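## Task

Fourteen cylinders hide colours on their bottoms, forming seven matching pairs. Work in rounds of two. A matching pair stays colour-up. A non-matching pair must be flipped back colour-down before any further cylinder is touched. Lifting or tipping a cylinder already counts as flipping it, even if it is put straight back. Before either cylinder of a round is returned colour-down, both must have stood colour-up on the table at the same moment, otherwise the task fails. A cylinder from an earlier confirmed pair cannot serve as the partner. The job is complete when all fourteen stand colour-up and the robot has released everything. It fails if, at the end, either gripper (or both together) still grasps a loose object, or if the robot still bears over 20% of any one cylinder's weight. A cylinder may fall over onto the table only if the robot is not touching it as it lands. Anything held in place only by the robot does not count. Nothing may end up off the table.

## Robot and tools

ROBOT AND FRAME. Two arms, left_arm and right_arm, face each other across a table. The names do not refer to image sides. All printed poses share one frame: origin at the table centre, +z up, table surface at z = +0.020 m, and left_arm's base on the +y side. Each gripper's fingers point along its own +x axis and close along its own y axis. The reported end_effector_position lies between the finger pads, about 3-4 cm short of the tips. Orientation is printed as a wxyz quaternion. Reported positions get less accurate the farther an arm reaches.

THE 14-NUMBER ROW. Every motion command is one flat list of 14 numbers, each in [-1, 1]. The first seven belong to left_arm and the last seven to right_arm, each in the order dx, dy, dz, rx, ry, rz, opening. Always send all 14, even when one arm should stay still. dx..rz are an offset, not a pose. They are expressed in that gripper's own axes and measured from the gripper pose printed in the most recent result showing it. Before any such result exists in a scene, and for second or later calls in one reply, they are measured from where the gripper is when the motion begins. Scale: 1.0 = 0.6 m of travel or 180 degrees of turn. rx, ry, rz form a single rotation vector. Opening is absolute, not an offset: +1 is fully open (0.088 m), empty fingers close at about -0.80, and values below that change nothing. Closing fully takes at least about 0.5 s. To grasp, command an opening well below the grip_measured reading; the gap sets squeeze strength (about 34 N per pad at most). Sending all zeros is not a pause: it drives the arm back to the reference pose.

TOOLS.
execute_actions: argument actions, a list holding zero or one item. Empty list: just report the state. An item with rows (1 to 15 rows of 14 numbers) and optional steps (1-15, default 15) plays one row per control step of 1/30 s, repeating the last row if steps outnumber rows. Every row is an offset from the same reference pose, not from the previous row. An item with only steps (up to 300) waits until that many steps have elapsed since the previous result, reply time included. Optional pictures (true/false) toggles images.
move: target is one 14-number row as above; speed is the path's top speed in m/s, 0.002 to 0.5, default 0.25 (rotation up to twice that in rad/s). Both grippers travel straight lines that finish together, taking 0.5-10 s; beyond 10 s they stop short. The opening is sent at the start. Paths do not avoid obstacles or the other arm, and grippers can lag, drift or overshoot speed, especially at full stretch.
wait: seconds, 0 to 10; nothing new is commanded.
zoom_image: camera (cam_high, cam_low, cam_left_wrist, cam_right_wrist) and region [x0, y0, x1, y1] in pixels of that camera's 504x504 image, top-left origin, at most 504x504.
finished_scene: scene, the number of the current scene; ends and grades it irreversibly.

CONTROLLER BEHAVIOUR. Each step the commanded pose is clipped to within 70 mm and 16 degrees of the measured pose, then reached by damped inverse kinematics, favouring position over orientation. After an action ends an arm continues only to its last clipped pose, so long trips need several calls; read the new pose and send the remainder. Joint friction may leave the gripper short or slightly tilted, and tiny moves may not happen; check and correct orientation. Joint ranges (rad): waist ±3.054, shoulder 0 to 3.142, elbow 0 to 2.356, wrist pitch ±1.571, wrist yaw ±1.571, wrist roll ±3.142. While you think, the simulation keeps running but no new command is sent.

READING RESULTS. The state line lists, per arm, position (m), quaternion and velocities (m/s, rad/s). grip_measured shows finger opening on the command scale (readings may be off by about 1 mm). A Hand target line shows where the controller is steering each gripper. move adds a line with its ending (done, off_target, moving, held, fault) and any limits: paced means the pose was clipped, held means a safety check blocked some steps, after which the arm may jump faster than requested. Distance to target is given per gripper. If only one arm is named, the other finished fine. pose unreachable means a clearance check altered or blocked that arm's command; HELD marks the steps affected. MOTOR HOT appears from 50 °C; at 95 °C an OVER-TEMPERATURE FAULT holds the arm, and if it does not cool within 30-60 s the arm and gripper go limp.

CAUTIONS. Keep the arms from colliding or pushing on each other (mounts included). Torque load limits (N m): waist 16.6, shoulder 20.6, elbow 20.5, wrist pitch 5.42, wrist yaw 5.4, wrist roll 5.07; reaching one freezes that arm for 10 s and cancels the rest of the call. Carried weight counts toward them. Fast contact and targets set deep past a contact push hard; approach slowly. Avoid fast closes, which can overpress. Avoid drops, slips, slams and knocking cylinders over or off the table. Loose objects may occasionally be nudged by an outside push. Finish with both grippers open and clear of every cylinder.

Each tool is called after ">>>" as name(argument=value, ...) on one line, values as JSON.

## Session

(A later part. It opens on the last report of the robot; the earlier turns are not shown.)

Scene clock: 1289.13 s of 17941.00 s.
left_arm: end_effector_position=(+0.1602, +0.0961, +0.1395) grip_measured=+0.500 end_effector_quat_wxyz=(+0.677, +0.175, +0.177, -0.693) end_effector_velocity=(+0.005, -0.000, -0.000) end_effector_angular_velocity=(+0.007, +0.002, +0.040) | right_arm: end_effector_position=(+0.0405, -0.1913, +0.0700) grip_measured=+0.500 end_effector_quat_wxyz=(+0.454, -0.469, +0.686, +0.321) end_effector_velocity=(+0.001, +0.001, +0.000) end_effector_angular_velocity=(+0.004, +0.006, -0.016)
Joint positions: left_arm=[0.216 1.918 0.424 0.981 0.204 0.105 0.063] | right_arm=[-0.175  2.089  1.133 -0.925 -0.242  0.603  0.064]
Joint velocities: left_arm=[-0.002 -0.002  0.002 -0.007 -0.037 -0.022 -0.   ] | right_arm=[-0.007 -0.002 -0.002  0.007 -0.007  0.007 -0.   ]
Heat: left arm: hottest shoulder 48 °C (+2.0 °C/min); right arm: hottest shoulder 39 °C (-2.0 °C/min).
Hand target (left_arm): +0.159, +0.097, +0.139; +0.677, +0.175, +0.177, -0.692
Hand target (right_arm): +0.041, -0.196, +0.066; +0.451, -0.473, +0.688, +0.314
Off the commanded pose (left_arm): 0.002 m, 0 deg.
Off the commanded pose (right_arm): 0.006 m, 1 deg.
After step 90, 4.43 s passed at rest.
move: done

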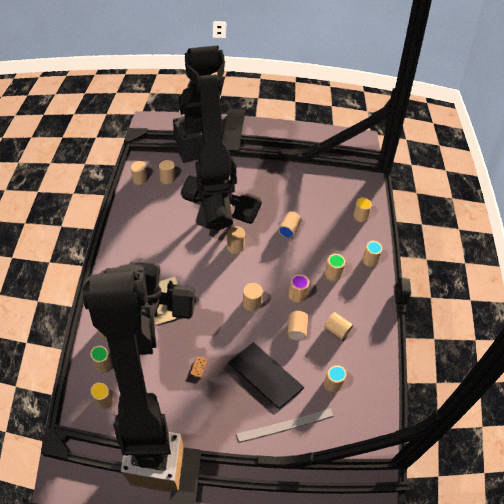

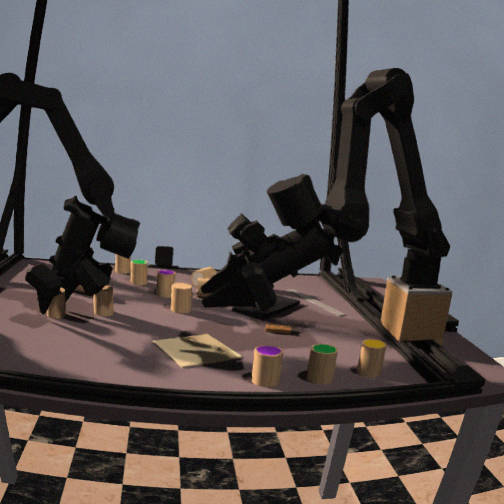

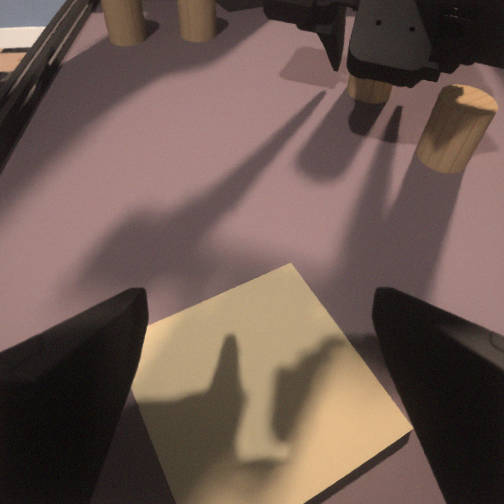

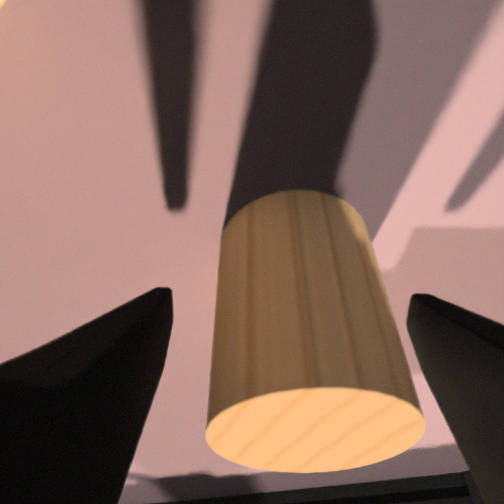

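>>> execute_actions(actions=[{"rows":[[0,0,0,0,0,0,0.5,0,0,0,0,0,0,-0.3]],"steps":8}], pictures=false)

>>> move(target=[0,0,0,0,0,0,0.5, -0.062,0,-0.026,0,0,0,-0.3], speed=0.25)

>>> move(target=[0,0,0,0,0,0,0.5, -0.039,-0.123,0.243,-0.115,-0.503,0.046,-0.3], speed=0.5)

Scene clock: 1300.73 s of 17941.00 s.
left_arm: end_effector_position=(+0.1603, +0.0961, +0.1396) grip_measured=+0.500 end_effector_quat_wxyz=(+0.677, +0.175, +0.176, -0.693) end_effector_velocity=(-0.002, +0.001, -0.001) end_effector_angular_velocity=(+0.007, +0.024, +0.002) | right_arm: end_effector_position=(+0.0405, -0.1915, +0.0699) grip_measured=-0.002 end_effector_quat_wxyz=(+0.454, -0.469, +0.686, +0.321) end_effector_velocity=(-0.000, +0.000, -0.001) end_effector_angular_velocity=(+0.004, +0.015, +0.016)
Joint positions: left_arm=[0.216 1.918 0.424 0.981 0.202 0.105 0.063] | right_arm=[-0.175  2.089  1.133 -0.925 -0.242  0.603  0.039]
Joint velocities: left_arm=[-0.002 -0.002 -0.002 -0.007  0.007 -0.022 -0.   ] | right_arm=[-0.002  0.002 -0.002  0.007 -0.007 -0.022 -0.   ]
Heat: left arm: hottest shoulder 47 °C (+1.0 °C/min); right arm: hottest shoulder 39 °C (-2.0 °C/min).
Hand target (left_arm): +0.160, +0.096, +0.140; +0.677, +0.175, +0.176, -0.693
Hand target (right_arm): +0.040, -0.191, +0.070; +0.454, -0.469, +0.686, +0.321
Off the commanded pose (left_arm): 0.000 m, 0 deg.
Off the commanded pose (right_arm): 0.000 m, 0 deg.
Steps of this call (steps 1 to 90: nothing new was sent; then 8.33 s passed at rest; steps 91 to 98: all 8 steps of this action). Readings (end_effector_position):
91: left_arm (+0.1603, +0.0961, +0.1396) | right_arm (+0.0405, -0.1914, +0.0698)
92: left_arm (+0.1603, +0.0961, +0.1396) | right_arm (+0.0405, -0.1914, +0.0698)
94: left_arm (+0.1603, +0.0961, +0.1396) | right_arm (+0.0405, -0.1914, +0.0698)
98: the state above

Scene clock: 1301.73 s of 17941.00 s.
left_arm: end_effector_position=(+0.1602, +0.0962, +0.1395) grip_measured=+0.500 end_effector_quat_wxyz=(+0.677, +0.175, +0.177, -0.693) end_effector_velocity=(-0.000, +0.003, -0.004) end_effector_angular_velocity=(+0.022, +0.007, +0.007) | right_arm: end_effector_position=(+0.0419, -0.1962, +0.1046) grip_measured=-0.002 end_effector_quat_wxyz=(+0.451, -0.475, +0.688, +0.312) end_effector_velocity=(-0.001, +0.001, +0.000) end_effector_angular_velocity=(+0.008, +0.017, +0.015)
Joint positions: left_arm=[0.216 1.918 0.423 0.981 0.202 0.105 0.063] | right_arm=[-0.175  2.009  1.171 -1.065 -0.242  0.603  0.039]
Joint velocities: left_arm=[-0.002 -0.002 -0.002 -0.022 -0.007 -0.007 -0.   ] | right_arm=[-0.002 -0.002 -0.002  0.007 -0.007 -0.022 -0.   ]
Heat: left arm: hottest shoulder 46 °C (+0.0 °C/min); right arm: hottest shoulder 39 °C (-2.0 °C/min).
Hand target (left_arm): +0.160, +0.096, +0.140; +0.677, +0.175, +0.177, -0.693
Hand target (right_arm): +0.041, -0.192, +0.110; +0.454, -0.469, +0.686, +0.321
Off the commanded pose (left_arm): 0.000 m, 0 deg.
Off the commanded pose (right_arm): 0.007 m, 1 deg.
move: done

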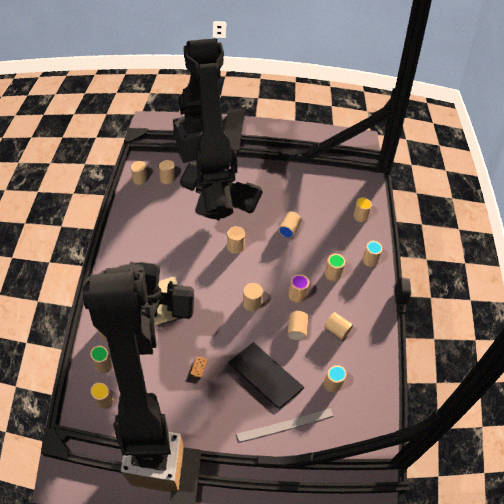

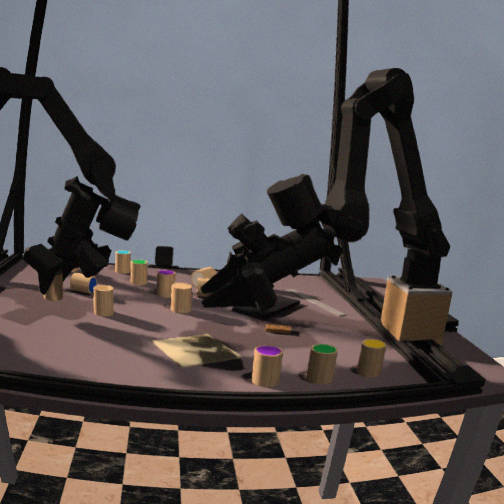

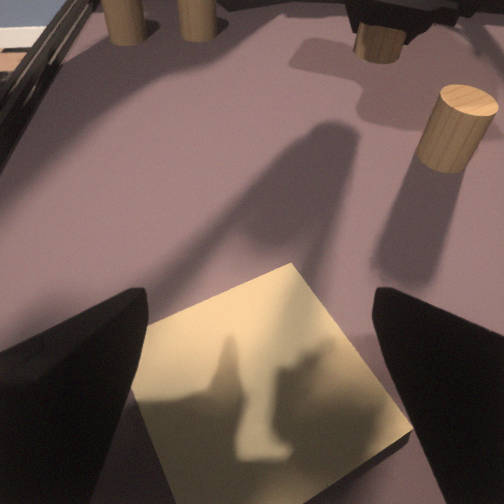

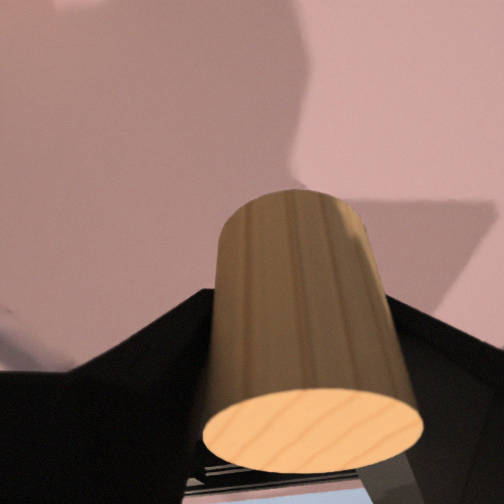

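Scene clock: 1304.00 s of 17941.00 s.
left_arm: end_effector_position=(+0.1602, +0.0962, +0.1395) grip_measured=+0.500 end_effector_quat_wxyz=(+0.677, +0.175, +0.177, -0.693) end_effector_velocity=(-0.000, +0.001, -0.001) end_effector_angular_velocity=(+0.008, +0.017, +0.015) | right_arm: end_effector_position=(+0.1612, -0.0884, +0.0709) grip_measured=-0.002 end_effector_quat_wxyz=(+0.694, -0.142, +0.140, +0.692) end_effector_velocity=(-0.000, -0.002, -0.004) end_effector_angular_velocity=(-0.017, -0.003, +0.007)
Joint positions: left_arm=[0.216 1.918 0.423 0.981 0.202 0.105 0.063] | right_arm=[-0.498  2.307  0.336  1.568 -0.035 -0.018  0.039]
Joint velocities: left_arm=[-0.002 -0.002 -0.002 -0.007 -0.007 -0.022 -0.   ] | right_arm=[-0.002  0.007 -0.002 -0.007 -0.007 -0.007  0.   ]
Heat: left arm: hottest shoulder 46 °C (-1.0 °C/min); right arm: hottest shoulder 39 °C (-1.0 °C/min).
Hand target (left_arm): +0.160, +0.096, +0.140; +0.677, +0.175, +0.177, -0.693
Hand target (right_arm): +0.162, -0.087, +0.070; +0.693, -0.142, +0.140, +0.693
Off the commanded pose (left_arm): 0.000 m, 0 deg.
Off the commanded pose (right_arm): 0.003 m, 1 deg.
joint sent to its limit (right arm) — the command would take joint 4 (wrist pitch) past its upper limit, so that joint was sent only as far as its limit.
move: done

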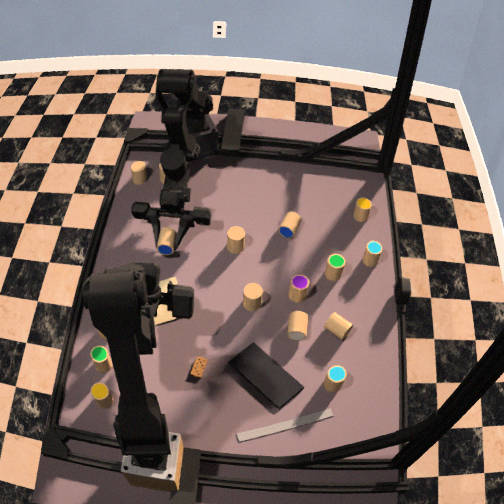

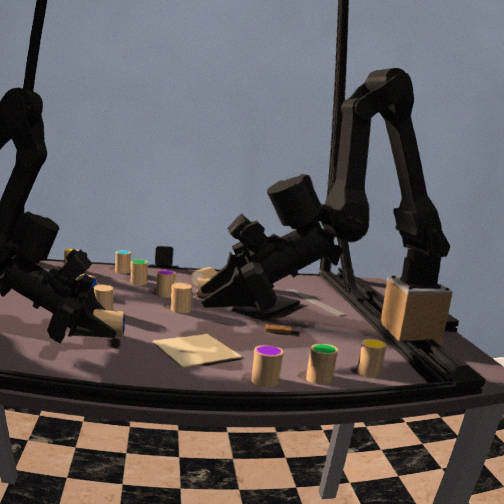

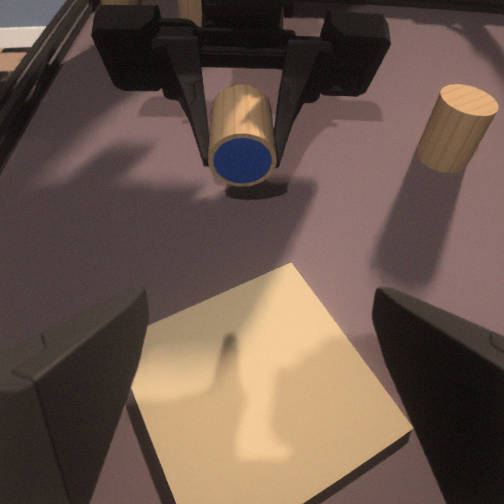

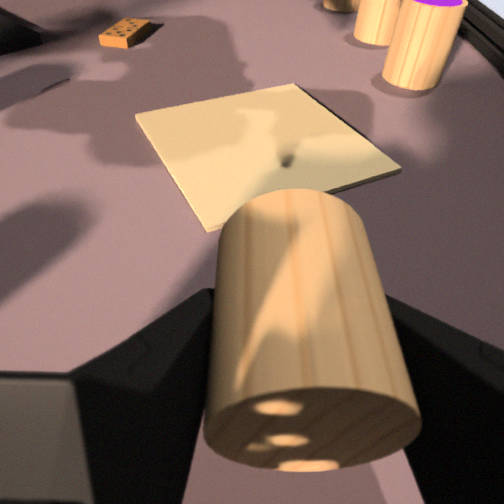

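>>> move(target=[0,0,0,0,0,0,0.5, 0.07,-0.015,-0.016,0,0,0,-0.3], speed=0.08)

Scene clock: 1309.43 s of 17941.00 s.
left_arm: end_effector_position=(+0.1602, +0.0962, +0.1394) grip_measured=+0.500 end_effector_quat_wxyz=(+0.677, +0.175, +0.177, -0.692) end_effector_velocity=(+0.002, +0.001, -0.001) end_effector_angular_velocity=(+0.010, -0.003, +0.020) | right_arm: end_effector_position=(+0.1703, -0.0524, +0.0524) grip_measured=-0.002 end_effector_quat_wxyz=(+0.695, -0.136, +0.134, +0.693) end_effector_velocity=(+0.002, -0.000, -0.002) end_effector_angular_velocity=(-0.007, -0.004, +0.002)
Joint positions: left_arm=[0.216 1.918 0.423 0.981 0.202 0.105 0.063] | right_arm=[-0.527  2.413  0.504  1.524 -0.061 -0.028  0.039]
Joint velocities: left_arm=[-0.002 -0.002 -0.002 -0.007 -0.022 -0.007 -0.   ] | right_arm=[-0.007  0.002  0.002 -0.007 -0.007 -0.007  0.   ]
Heat: left arm: hottest shoulder 45 °C (-2.0 °C/min); right arm: hottest shoulder 38 °C (-2.0 °C/min).
Hand target (left_arm): +0.160, +0.096, +0.140; +0.677, +0.175, +0.177, -0.693
Hand target (right_arm): +0.171, -0.054, +0.046; +0.694, -0.142, +0.141, +0.692
Off the commanded pose (left_arm): 0.000 m, 0 deg.
Off the commanded pose (right_arm): 0.007 m, 1 deg.
move: done

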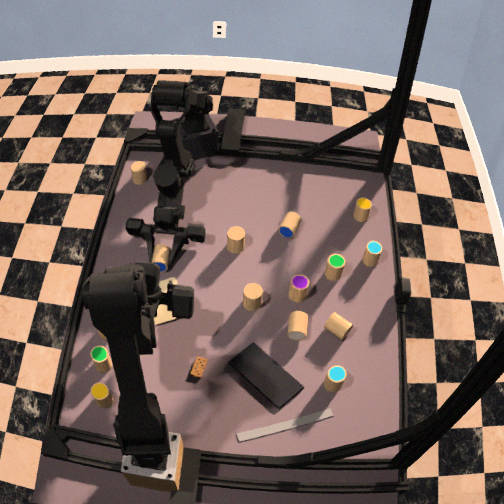

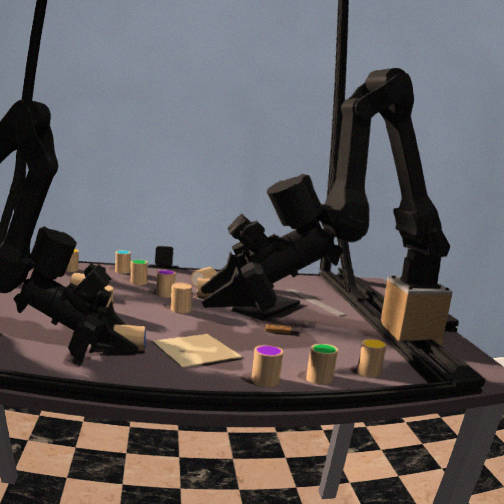

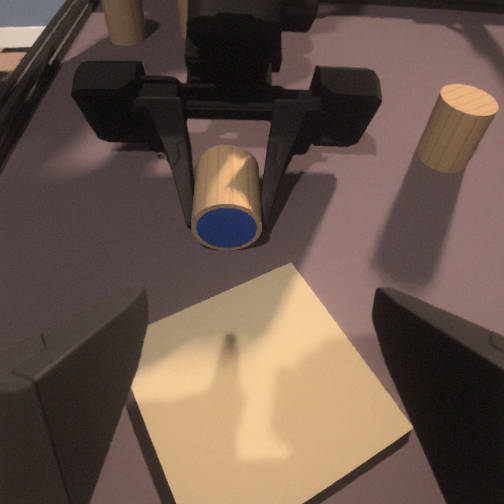

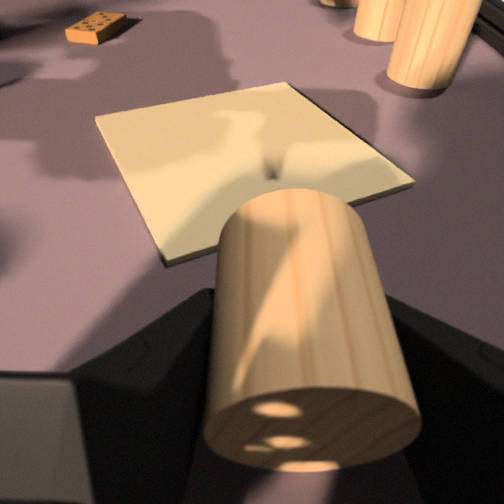

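Open, rise and back.

>>> execute_actions(actions=[{"rows":[[0,0,0,0,0,0,0.5,0,0,0,0,0,0,0.5]],"steps":5}], pictures=false)

>>> move(target=[0,0,0,0,0,0,0.5, -0.085,0,0.115,0,0,0,0.5], speed=0.3)

Scene clock: 1319.23 s of 17941.00 s.
left_arm: end_effector_position=(+0.1602, +0.0963, +0.1393) grip_measured=+0.500 end_effector_quat_wxyz=(+0.677, +0.175, +0.177, -0.692) end_effector_velocity=(-0.000, +0.003, -0.003) end_effector_angular_velocity=(+0.013, +0.005, +0.007) | right_arm: end_effector_position=(+0.1703, -0.0521, +0.0519) grip_measured=+0.281 end_effector_quat_wxyz=(+0.695, -0.137, +0.135, +0.693) end_effector_velocity=(+0.002, +0.002, +0.005) end_effector_angular_velocity=(+0.017, -0.005, +0.002)
Joint positions: left_arm=[0.216 1.919 0.423 0.981 0.202 0.105 0.063] | right_arm=[-0.527  2.415  0.506  1.522 -0.062 -0.029  0.053]
Joint velocities: left_arm=[-0.002 -0.002 -0.007 -0.007 -0.007 -0.007 -0.   ] | right_arm=[-0.007 -0.007  0.002  0.007 -0.007 -0.007  0.173]
Heat: left arm: hottest shoulder 44 °C (-5.0 °C/min); right arm: hottest shoulder 37 °C (-2.0 °C/min).
Hand target (left_arm): +0.160, +0.096, +0.139; +0.677, +0.175, +0.177, -0.692
Hand target (right_arm): +0.170, -0.052, +0.053; +0.695, -0.136, +0.134, +0.693
Off the commanded pose (left_arm): 0.000 m, 0 deg.
Off the commanded pose (right_arm): 0.001 m, 0 deg.
Steps of this call (steps 1 to 289: nothing new was sent; steps 290 to 294: all 5 steps of this action). Readings (end_effector_position):
290: left_arm (+0.1602, +0.0963, +0.1393) | right_arm (+0.1704, -0.0520, +0.0522)
291: left_arm (+0.1602, +0.0963, +0.1393) | right_arm (+0.1704, -0.0519, +0.0523)
293: left_arm (+0.1602, +0.0963, +0.1393) | right_arm (+0.1703, -0.0522, +0.0518)
294: the state above

Scene clock: 1320.57 s of 17941.00 s.
left_arm: end_effector_position=(+0.1602, +0.0963, +0.1393) grip_measured=+0.500 end_effector_quat_wxyz=(+0.677, +0.175, +0.177, -0.692) end_effector_velocity=(-0.000, +0.001, -0.001) end_effector_angular_velocity=(+0.008, +0.017, +0.015) | right_arm: end_effector_position=(+0.1690, -0.0717, +0.1321) grip_measured=+0.500 end_effector_quat_wxyz=(+0.695, -0.138, +0.137, +0.692) end_effector_velocity=(-0.000, -0.003, +0.001) end_effector_angular_velocity=(-0.007, -0.003, +0.007)
Joint positions: left_arm=[0.216 1.919 0.423 0.981 0.202 0.105 0.063] | right_arm=[-0.527  1.908  0.362  1.154 -0.061 -0.029  0.063]
Joint velocities: left_arm=[-0.002 -0.002 -0.002 -0.007 -0.007 -0.022 -0.   ] | right_arm=[-0.002 -0.022 -0.007 -0.022 -0.007 -0.007 -0.   ]
Heat: left arm: hottest shoulder 44 °C (-5.0 °C/min); right arm: hottest shoulder 37 °C (-2.0 °C/min).
Hand target (left_arm): +0.160, +0.096, +0.139; +0.677, +0.175, +0.177, -0.692
Hand target (right_arm): +0.169, -0.073, +0.135; +0.695, -0.137, +0.135, +0.693
Off the commanded pose (left_arm): 0.000 m, 0 deg.
Off the commanded pose (right_arm): 0.003 m, 0 deg.
move: done

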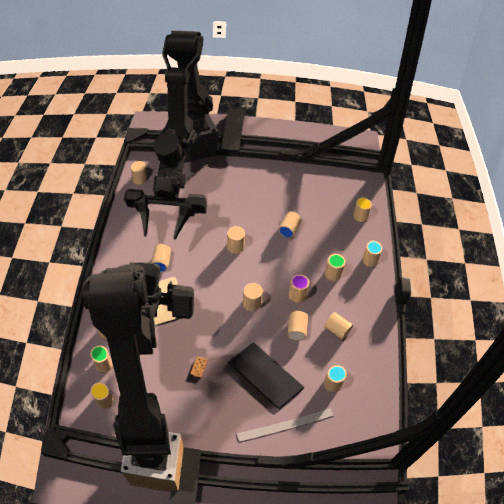

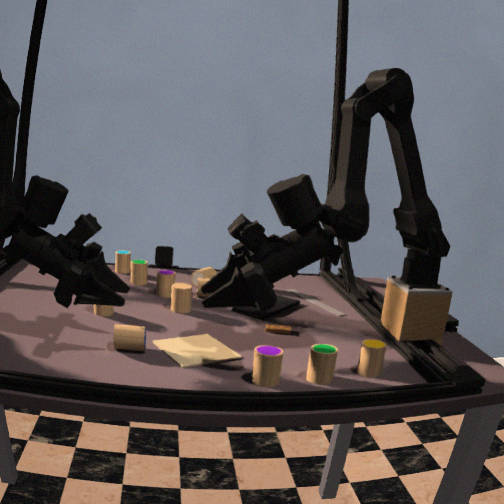

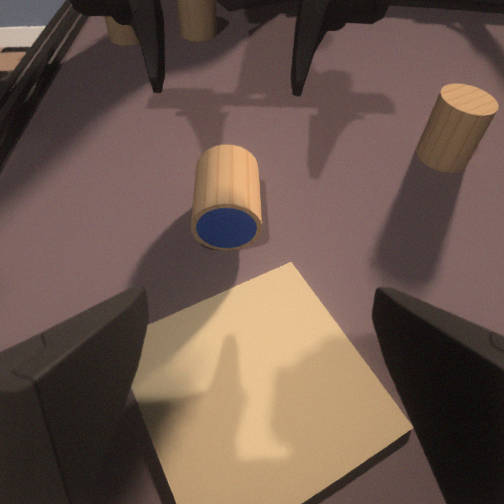

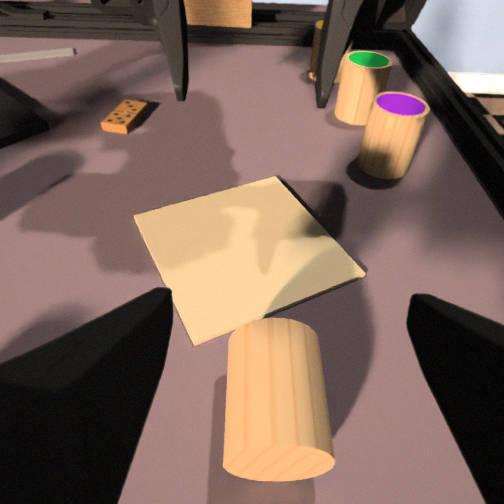

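>>> move(target=[0.16,0.028,-0.01,0,0,0,0.5, -0.133,0.488,-0.067,0.115,0.505,-0.046,0.5], speed=0.5)

Scene clock: 1328.77 s of 17941.00 s.
left_arm: end_effector_position=(+0.1757, +0.0170, +0.0883) grip_measured=+0.500 end_effector_quat_wxyz=(+0.677, +0.175, +0.176, -0.693) end_effector_velocity=(-0.000, +0.001, -0.001) end_effector_angular_velocity=(+0.008, +0.004, +0.007) | right_arm: end_effector_position=(-0.1237, -0.1601, +0.1268) grip_measured=+0.500 end_effector_quat_wxyz=(+0.446, -0.478, +0.691, +0.309) end_effector_velocity=(+0.002, -0.003, -0.001) end_effector_angular_velocity=(-0.023, -0.002, +0.016)
Joint positions: left_arm=[0.213 2.292 0.781 0.997 0.199 0.104 0.063] | right_arm=[ 0.178  2.329  1.801 -1.283 -0.354  0.953  0.064]
Joint velocities: left_arm=[-0.002 -0.002 -0.002 -0.007 -0.007 -0.007 -0.   ] | right_arm=[-0.002  0.007  0.002 -0.022 -0.007 -0.022  0.   ]
Heat: left arm: hottest shoulder 44 °C (-5.1 °C/min); right arm: hottest shoulder 37 °C (-3.0 °C/min).
Hand target (left_arm): +0.175, +0.015, +0.087; +0.677, +0.175, +0.177, -0.692
Hand target (right_arm): -0.125, -0.159, +0.123; +0.445, -0.479, +0.693, +0.305
Off the commanded pose (left_arm): 0.002 m, 0 deg.
Off the commanded pose (right_arm): 0.002 m, 1 deg.
After step 90, 2.90 s passed at rest.
move: done

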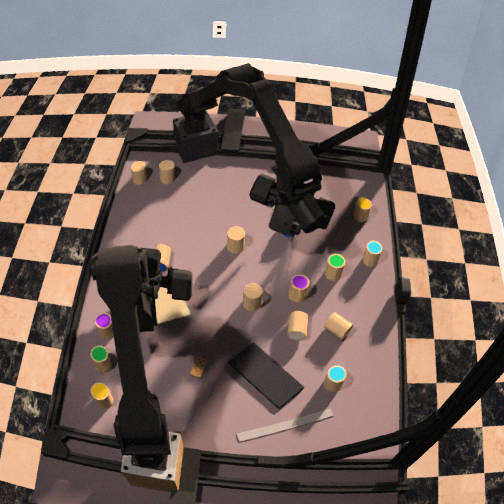

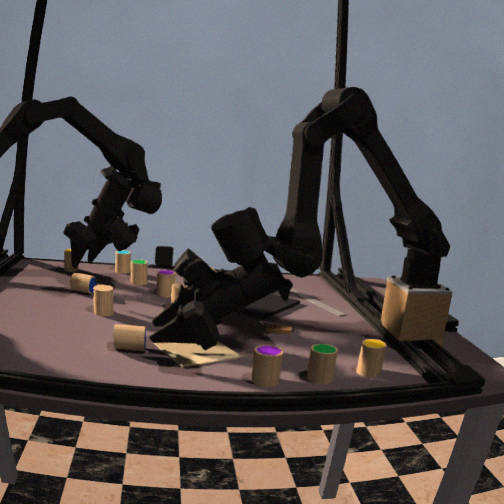

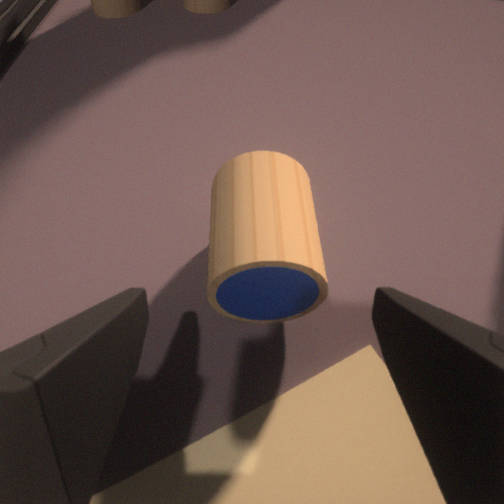

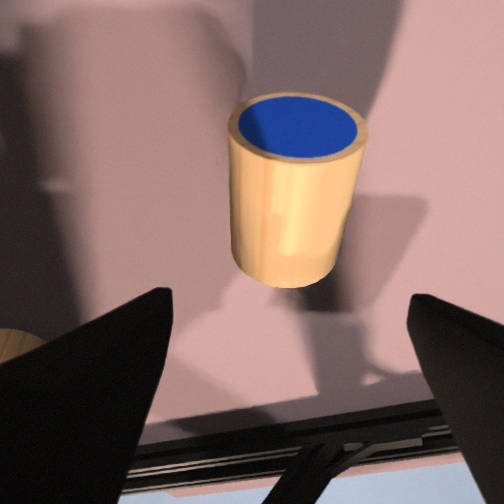

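>>> move(target=[0.109,-0.003,0,0,0,0,0.5, 0.095,-0.003,0.036,0,0,0,0.5], speed=0.15)

Scene clock: 1333.97 s of 17941.00 s.
left_arm: end_effector_position=(+0.1732, -0.0391, +0.0604) grip_measured=+0.500 end_effector_quat_wxyz=(+0.677, +0.174, +0.174, -0.693) end_effector_velocity=(+0.000, -0.002, -0.002) end_effector_angular_velocity=(+0.013, +0.005, +0.007) | right_arm: end_effector_position=(-0.1237, -0.1614, +0.0707) grip_measured=+0.500 end_effector_quat_wxyz=(+0.446, -0.474, +0.692, +0.314) end_effector_velocity=(+0.001, -0.001, +0.003) end_effector_angular_velocity=(-0.005, +0.007, +0.003)
Joint positions: left_arm=[0.177 2.481 1.054 0.922 0.168 0.086 0.063] | right_arm=[ 0.18   2.4    1.691 -1.089 -0.354  0.955  0.064]
Joint velocities: left_arm=[-0.002  0.002  0.012 -0.022 -0.007 -0.007 -0.   ] | right_arm=[-0.002 -0.007 -0.002 -0.007 -0.007 -0.007 -0.   ]
Heat: left arm: hottest shoulder 44 °C (-5.1 °C/min); right arm: hottest shoulder 38 °C (-2.0 °C/min).
Hand target (left_arm): +0.172, -0.040, +0.056; +0.677, +0.175, +0.177, -0.692
Hand target (right_arm): -0.123, -0.164, +0.066; +0.446, -0.478, +0.691, +0.308
Off the commanded pose (left_arm): 0.004 m, 0 deg.
Off the commanded pose (right_arm): 0.006 m, 1 deg.
After step 90, 1.33 s passed at rest.
move: done

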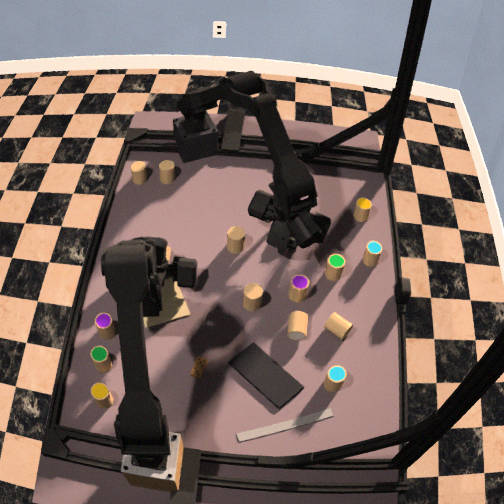

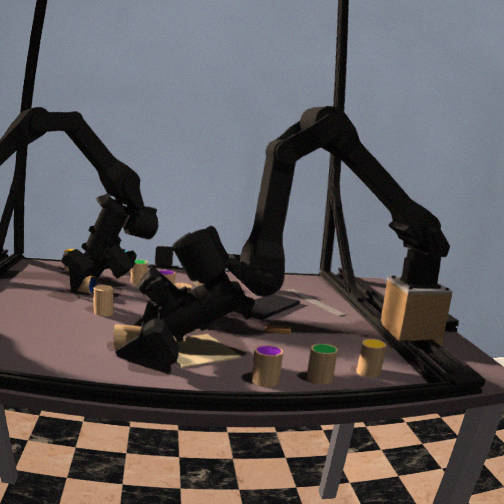

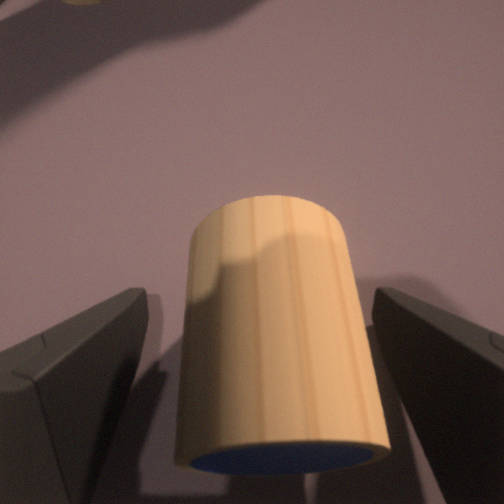

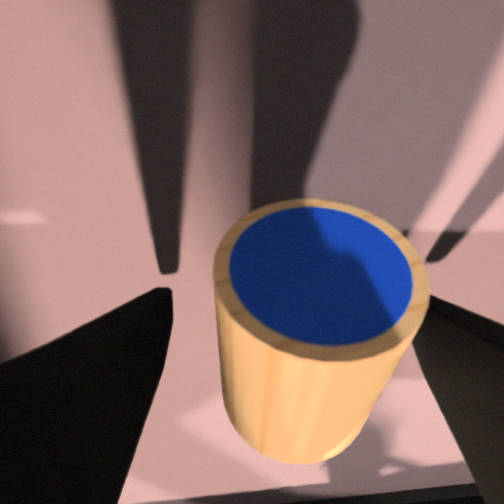

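>>> execute_actions(actions=[{"rows":[[0,-0.004,0,0,0,0,-0.3,0,0,0,0,0,0,-0.3]],"steps":8}], pictures=false)

>>> move(target=[-0.038,0,0.068,0,0,0,-0.3, -0.13,0,-0.058,0,0,0,-0.3], speed=0.3)

>>> move(target=[-0.42,0,-0.27,0,0.5,0,-0.3, -0.095,-0.393,0.329,-0.115,-0.503,0.046,-0.3], speed=0.5)

Scene clock: 1347.40 s of 17941.00 s.
left_arm: end_effector_position=(+0.1727, -0.0397, +0.0609) grip_measured=+0.002 end_effector_quat_wxyz=(+0.679, +0.174, +0.172, -0.692) end_effector_velocity=(-0.005, -0.001, +0.002) end_effector_angular_velocity=(-0.008, +0.009, -0.010) | right_arm: end_effector_position=(-0.1237, -0.1616, +0.0706) grip_measured=+0.001 end_effector_quat_wxyz=(+0.445, -0.474, +0.692, +0.314) end_effector_velocity=(+0.001, -0.001, +0.001) end_effector_angular_velocity=(-0.009, +0.004, +0.003)
Joint positions: left_arm=[0.174 2.482 1.055 0.926 0.163 0.086 0.039] | right_arm=[ 0.18   2.4    1.691 -1.09  -0.355  0.955  0.039]
Joint velocities: left_arm=[-0.007 -0.002 -0.002  0.007  0.007 -0.007 -0.   ] | right_arm=[-0.002 -0.002 -0.002 -0.007 -0.007 -0.007  0.   ]
Heat: left arm: hottest shoulder 44 °C (-5.0 °C/min); right arm: hottest shoulder 39 °C (-1.0 °C/min).
Hand target (left_arm): +0.171, -0.039, +0.060; +0.677, +0.174, +0.174, -0.693
Hand target (right_arm): -0.124, -0.161, +0.071; +0.446, -0.474, +0.691, +0.314
Off the commanded pose (left_arm): 0.002 m, 0 deg.
Off the commanded pose (right_arm): 0.000 m, 0 deg.
Steps of this call (steps 1 to 90: nothing new was sent; then 10.17 s passed at rest; steps 91 to 98: all 8 steps of this action). Readings (end_effector_position):
91: left_arm (+0.1733, -0.0392, +0.0603) | right_arm (-0.1238, -0.1613, +0.0705)
92: left_arm (+0.1738, -0.0394, +0.0606) | right_arm (-0.1238, -0.1613, +0.0705)
94: left_arm (+0.1738, -0.0396, +0.0609) | right_arm (-0.1238, -0.1613, +0.0705)
98: the state above

Scene clock: 1348.57 s of 17941.00 s.
left_arm: end_effector_position=(+0.1726, -0.0390, +0.1024) grip_measured=+0.002 end_effector_quat_wxyz=(+0.678, +0.176, +0.176, -0.692) end_effector_velocity=(-0.003, +0.001, -0.003) end_effector_angular_velocity=(+0.013, +0.005, +0.003) | right_arm: end_effector_position=(-0.1216, -0.1645, +0.1509) grip_measured=+0.001 end_effector_quat_wxyz=(+0.446, -0.479, +0.692, +0.307) end_effector_velocity=(+0.003, -0.004, +0.002) end_effector_angular_velocity=(-0.021, -0.005, +0.002)
Joint positions: left_arm=[0.174 2.327 1.021 0.795 0.163 0.086 0.039] | right_arm=[ 0.18   2.287  1.825 -1.353 -0.355  0.955  0.039]
Joint velocities: left_arm=[-0.007  0.002 -0.002 -0.007 -0.007 -0.007 -0.   ] | right_arm=[-0.002 -0.002 -0.002 -0.022 -0.007 -0.007  0.   ]
Heat: left arm: hottest shoulder 45 °C (-4.0 °C/min); right arm: hottest shoulder 40 °C (+1.0 °C/min).
Hand target (left_arm): +0.173, -0.039, +0.108; +0.679, +0.173, +0.172, -0.692
Hand target (right_arm): -0.123, -0.162, +0.156; +0.445, -0.474, +0.692, +0.314
Off the commanded pose (left_arm): 0.005 m, 1 deg.
Off the commanded pose (right_arm): 0.006 m, 1 deg.
move: done

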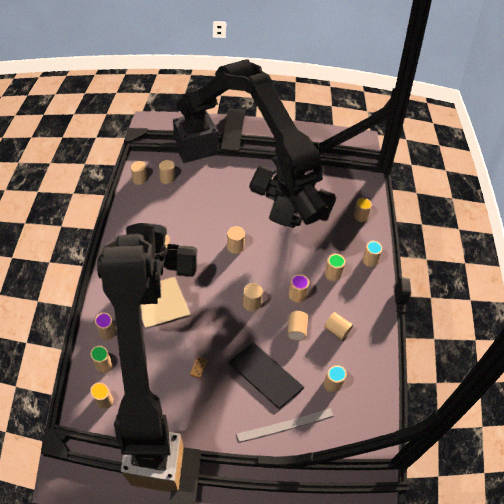

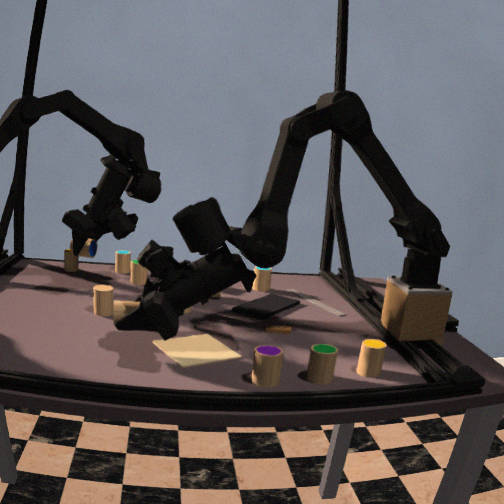

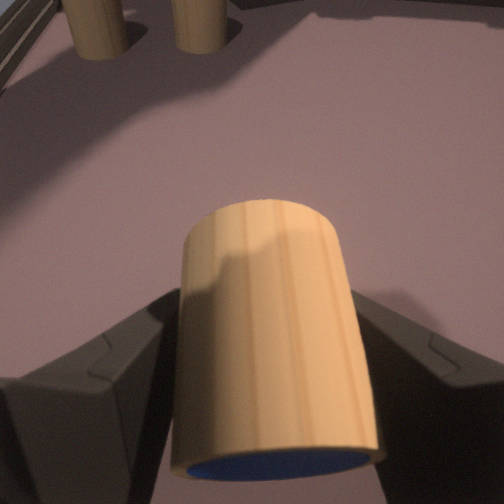

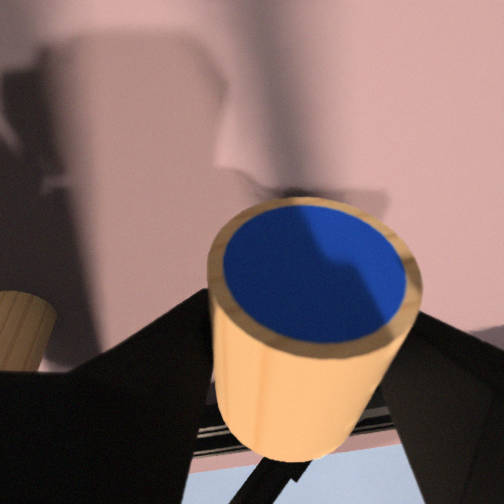

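Scene clock: 1350.83 s of 17941.00 s.
left_arm: end_effector_position=(+0.1772, +0.2596, +0.0828) grip_measured=+0.003 end_effector_quat_wxyz=(+0.356, +0.613, +0.603, -0.366) end_effector_velocity=(-0.002, +0.003, +0.001) end_effector_angular_velocity=(+0.010, +0.006, +0.007) | right_arm: end_effector_position=(+0.1706, -0.0528, +0.1283) grip_measured=+0.001 end_effector_quat_wxyz=(+0.695, -0.135, +0.134, +0.693) end_effector_velocity=(+0.002, -0.001, -0.004) end_effector_angular_velocity=(-0.007, -0.017, +0.008)
Joint positions: left_arm=[ 0.231  2.105  1.016 -0.969 -0.111  0.215  0.039] | right_arm=[-0.529  1.972  0.436  1.152 -0.065 -0.028  0.039]
Joint velocities: left_arm=[-0.002 -0.002 -0.007 -0.007  0.007 -0.007 -0.   ] | right_arm=[-0.007  0.012 -0.002  0.007 -0.007 -0.022 -0.   ]
Heat: left arm: hottest shoulder 45 °C (-3.0 °C/min); right arm: hottest shoulder 40 °C (+1.0 °C/min).
Hand target (left_arm): +0.178, +0.260, +0.082; +0.356, +0.613, +0.604, -0.363
Hand target (right_arm): +0.171, -0.055, +0.124; +0.694, -0.139, +0.137, +0.693
Off the commanded pose (left_arm): 0.001 m, 0 deg.
Off the commanded pose (right_arm): 0.008 m, 1 deg.
move: done

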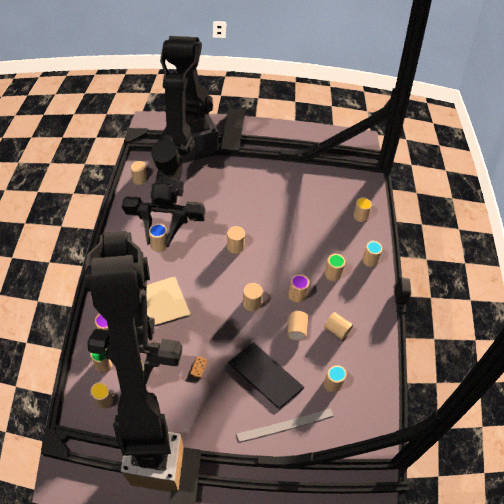

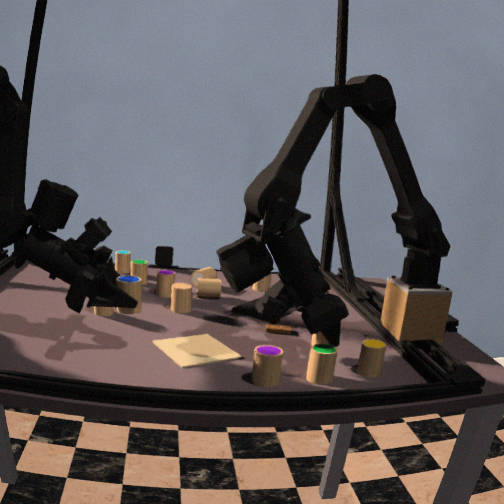

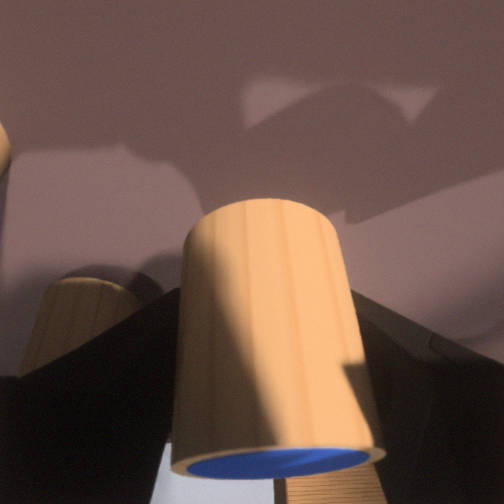

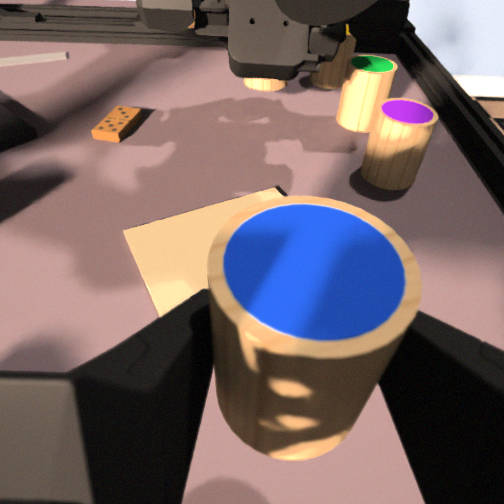

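>>> move(target=[0.016,-0.05,0.009,0,0,0,-0.3, 0.036,0,-0.09,0,0.014,0,-0.3], speed=0.2)

>>> move(target=[0.028,0,0.015,0,0,0,-0.3, 0.014,0,-0.032,0,0,0,-0.3], speed=0.05)

Scene clock: 1358.00 s of 17941.00 s.
left_arm: end_effector_position=(+0.1481, +0.2574, +0.0735) grip_measured=+0.002 end_effector_quat_wxyz=(+0.360, +0.612, +0.601, -0.369) end_effector_velocity=(+0.000, +0.003, +0.002) end_effector_angular_velocity=(+0.008, -0.016, +0.014) | right_arm: end_effector_position=(+0.1705, -0.0547, +0.0714) grip_measured=+0.001 end_effector_quat_wxyz=(+0.691, -0.150, +0.151, +0.690) end_effector_velocity=(-0.000, -0.001, -0.004) end_effector_angular_velocity=(-0.012, -0.016, +0.013)
Joint positions: left_arm=[ 0.13   2.12   0.991 -0.927 -0.063  0.126  0.039] | right_arm=[-0.53   2.254  0.471  1.352 -0.065 -0.029  0.039]
Joint velocities: left_arm=[-0.002 -0.007 -0.007 -0.007 -0.007 -0.022 -0.   ] | right_arm=[-0.002  0.007  0.002 -0.007 -0.007 -0.022 -0.   ]
Heat: left arm: hottest shoulder 44 °C (-3.0 °C/min); right arm: hottest shoulder 39 °C (+0.0 °C/min).
Hand target (left_arm): +0.147, +0.260, +0.072; +0.356, +0.613, +0.603, -0.366
Hand target (right_arm): +0.171, -0.053, +0.070; +0.692, -0.150, +0.149, +0.690
Off the commanded pose (left_arm): 0.003 m, 1 deg.
Off the commanded pose (right_arm): 0.002 m, 0 deg.
move: done

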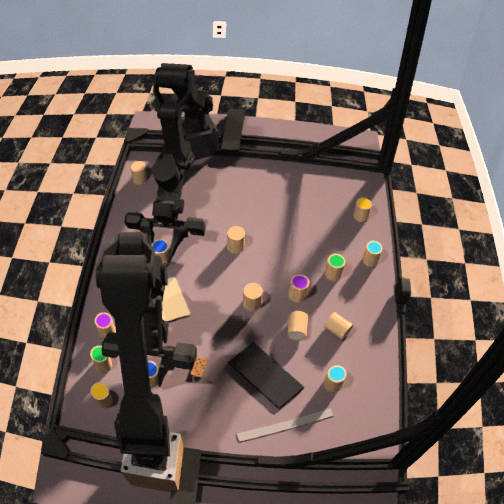

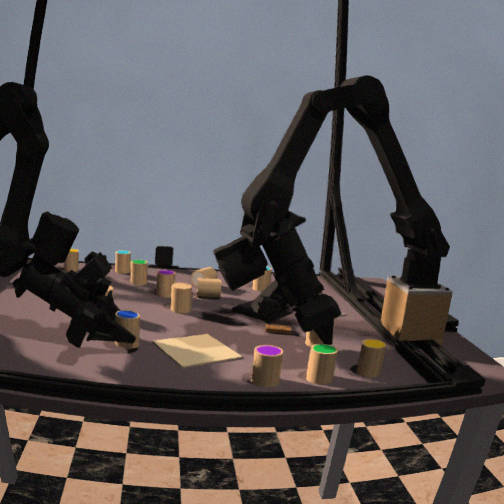

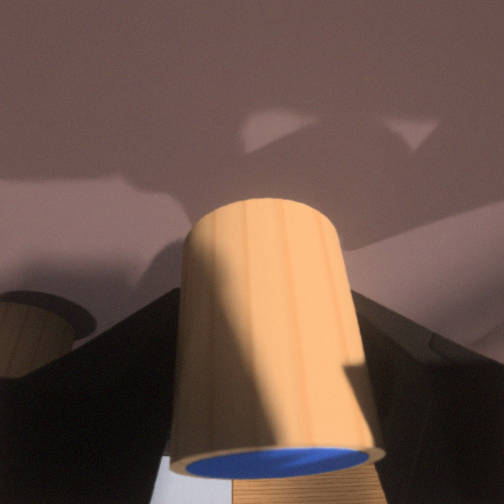

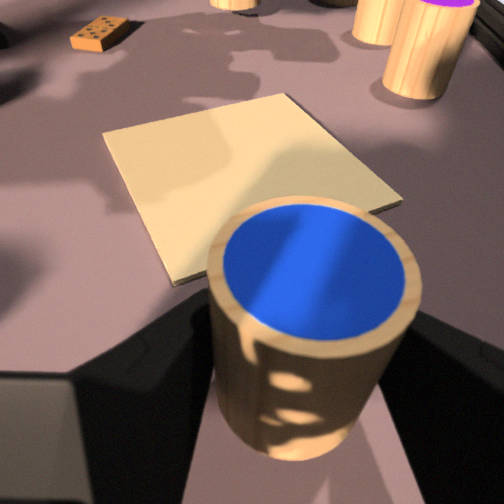

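Scene clock: 1358.70 s of 17941.00 s.
left_arm: end_effector_position=(+0.1484, +0.2554, +0.0601) grip_measured=+0.002 end_effector_quat_wxyz=(+0.362, +0.611, +0.599, -0.370) end_effector_velocity=(-0.001, +0.002, +0.001) end_effector_angular_velocity=(+0.008, -0.009, -0.004) | right_arm: end_effector_position=(+0.1707, -0.0527, +0.0597) grip_measured=+0.001 end_effector_quat_wxyz=(+0.693, -0.143, +0.142, +0.692) end_effector_velocity=(-0.002, -0.000, -0.003) end_effector_angular_velocity=(-0.002, +0.010, +0.006)
Joint positions: left_arm=[ 0.13   2.163  0.991 -0.878 -0.063  0.126  0.039] | right_arm=[-0.53   2.349  0.492  1.451 -0.065 -0.029  0.039]
Joint velocities: left_arm=[-0.007 -0.002 -0.002 -0.007 -0.007 -0.007 -0.   ] | right_arm=[ 0.002  0.012  0.002  0.007 -0.007  0.007  0.   ]
Heat: left arm: hottest shoulder 44 °C (-3.0 °C/min); right arm: hottest shoulder 39 °C (+0.0 °C/min).
Hand target (left_arm): +0.148, +0.258, +0.055; +0.360, +0.612, +0.601, -0.369
Hand target (right_arm): +0.171, -0.055, +0.051; +0.691, -0.150, +0.151, +0.690
Off the commanded pose (left_arm): 0.006 m, 0 deg.
Off the commanded pose (right_arm): 0.009 m, 1 deg.
move: off_target (right_arm)

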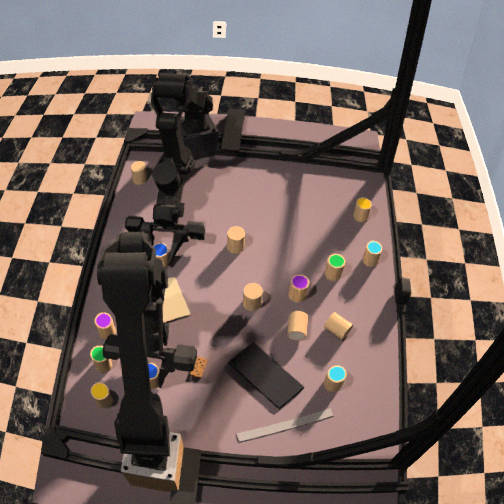

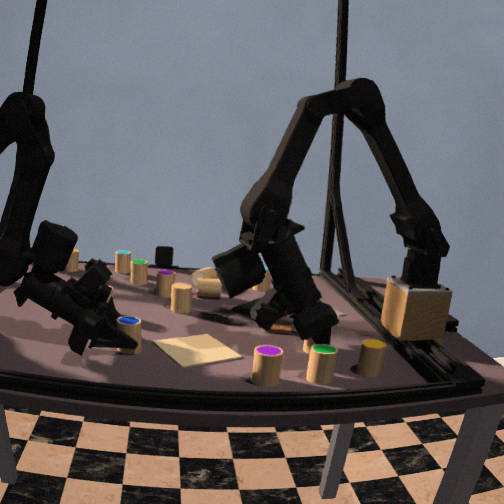

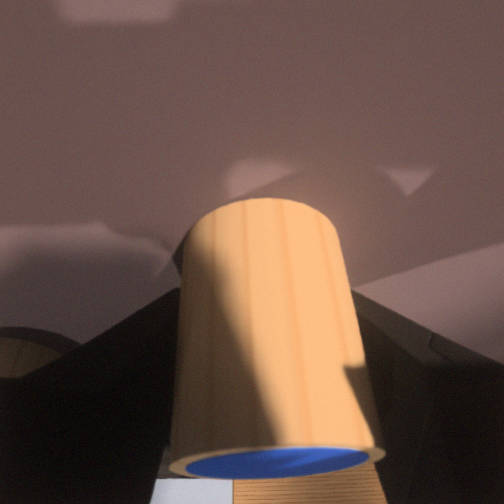

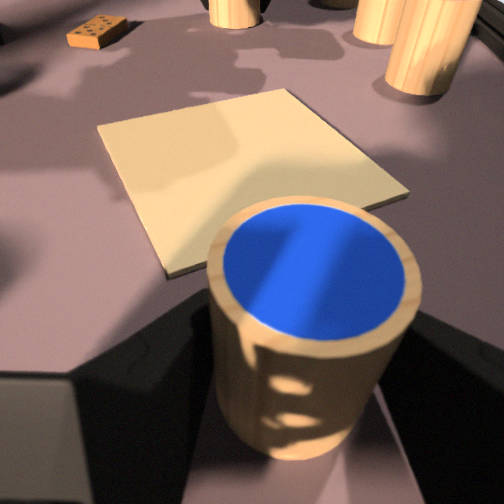

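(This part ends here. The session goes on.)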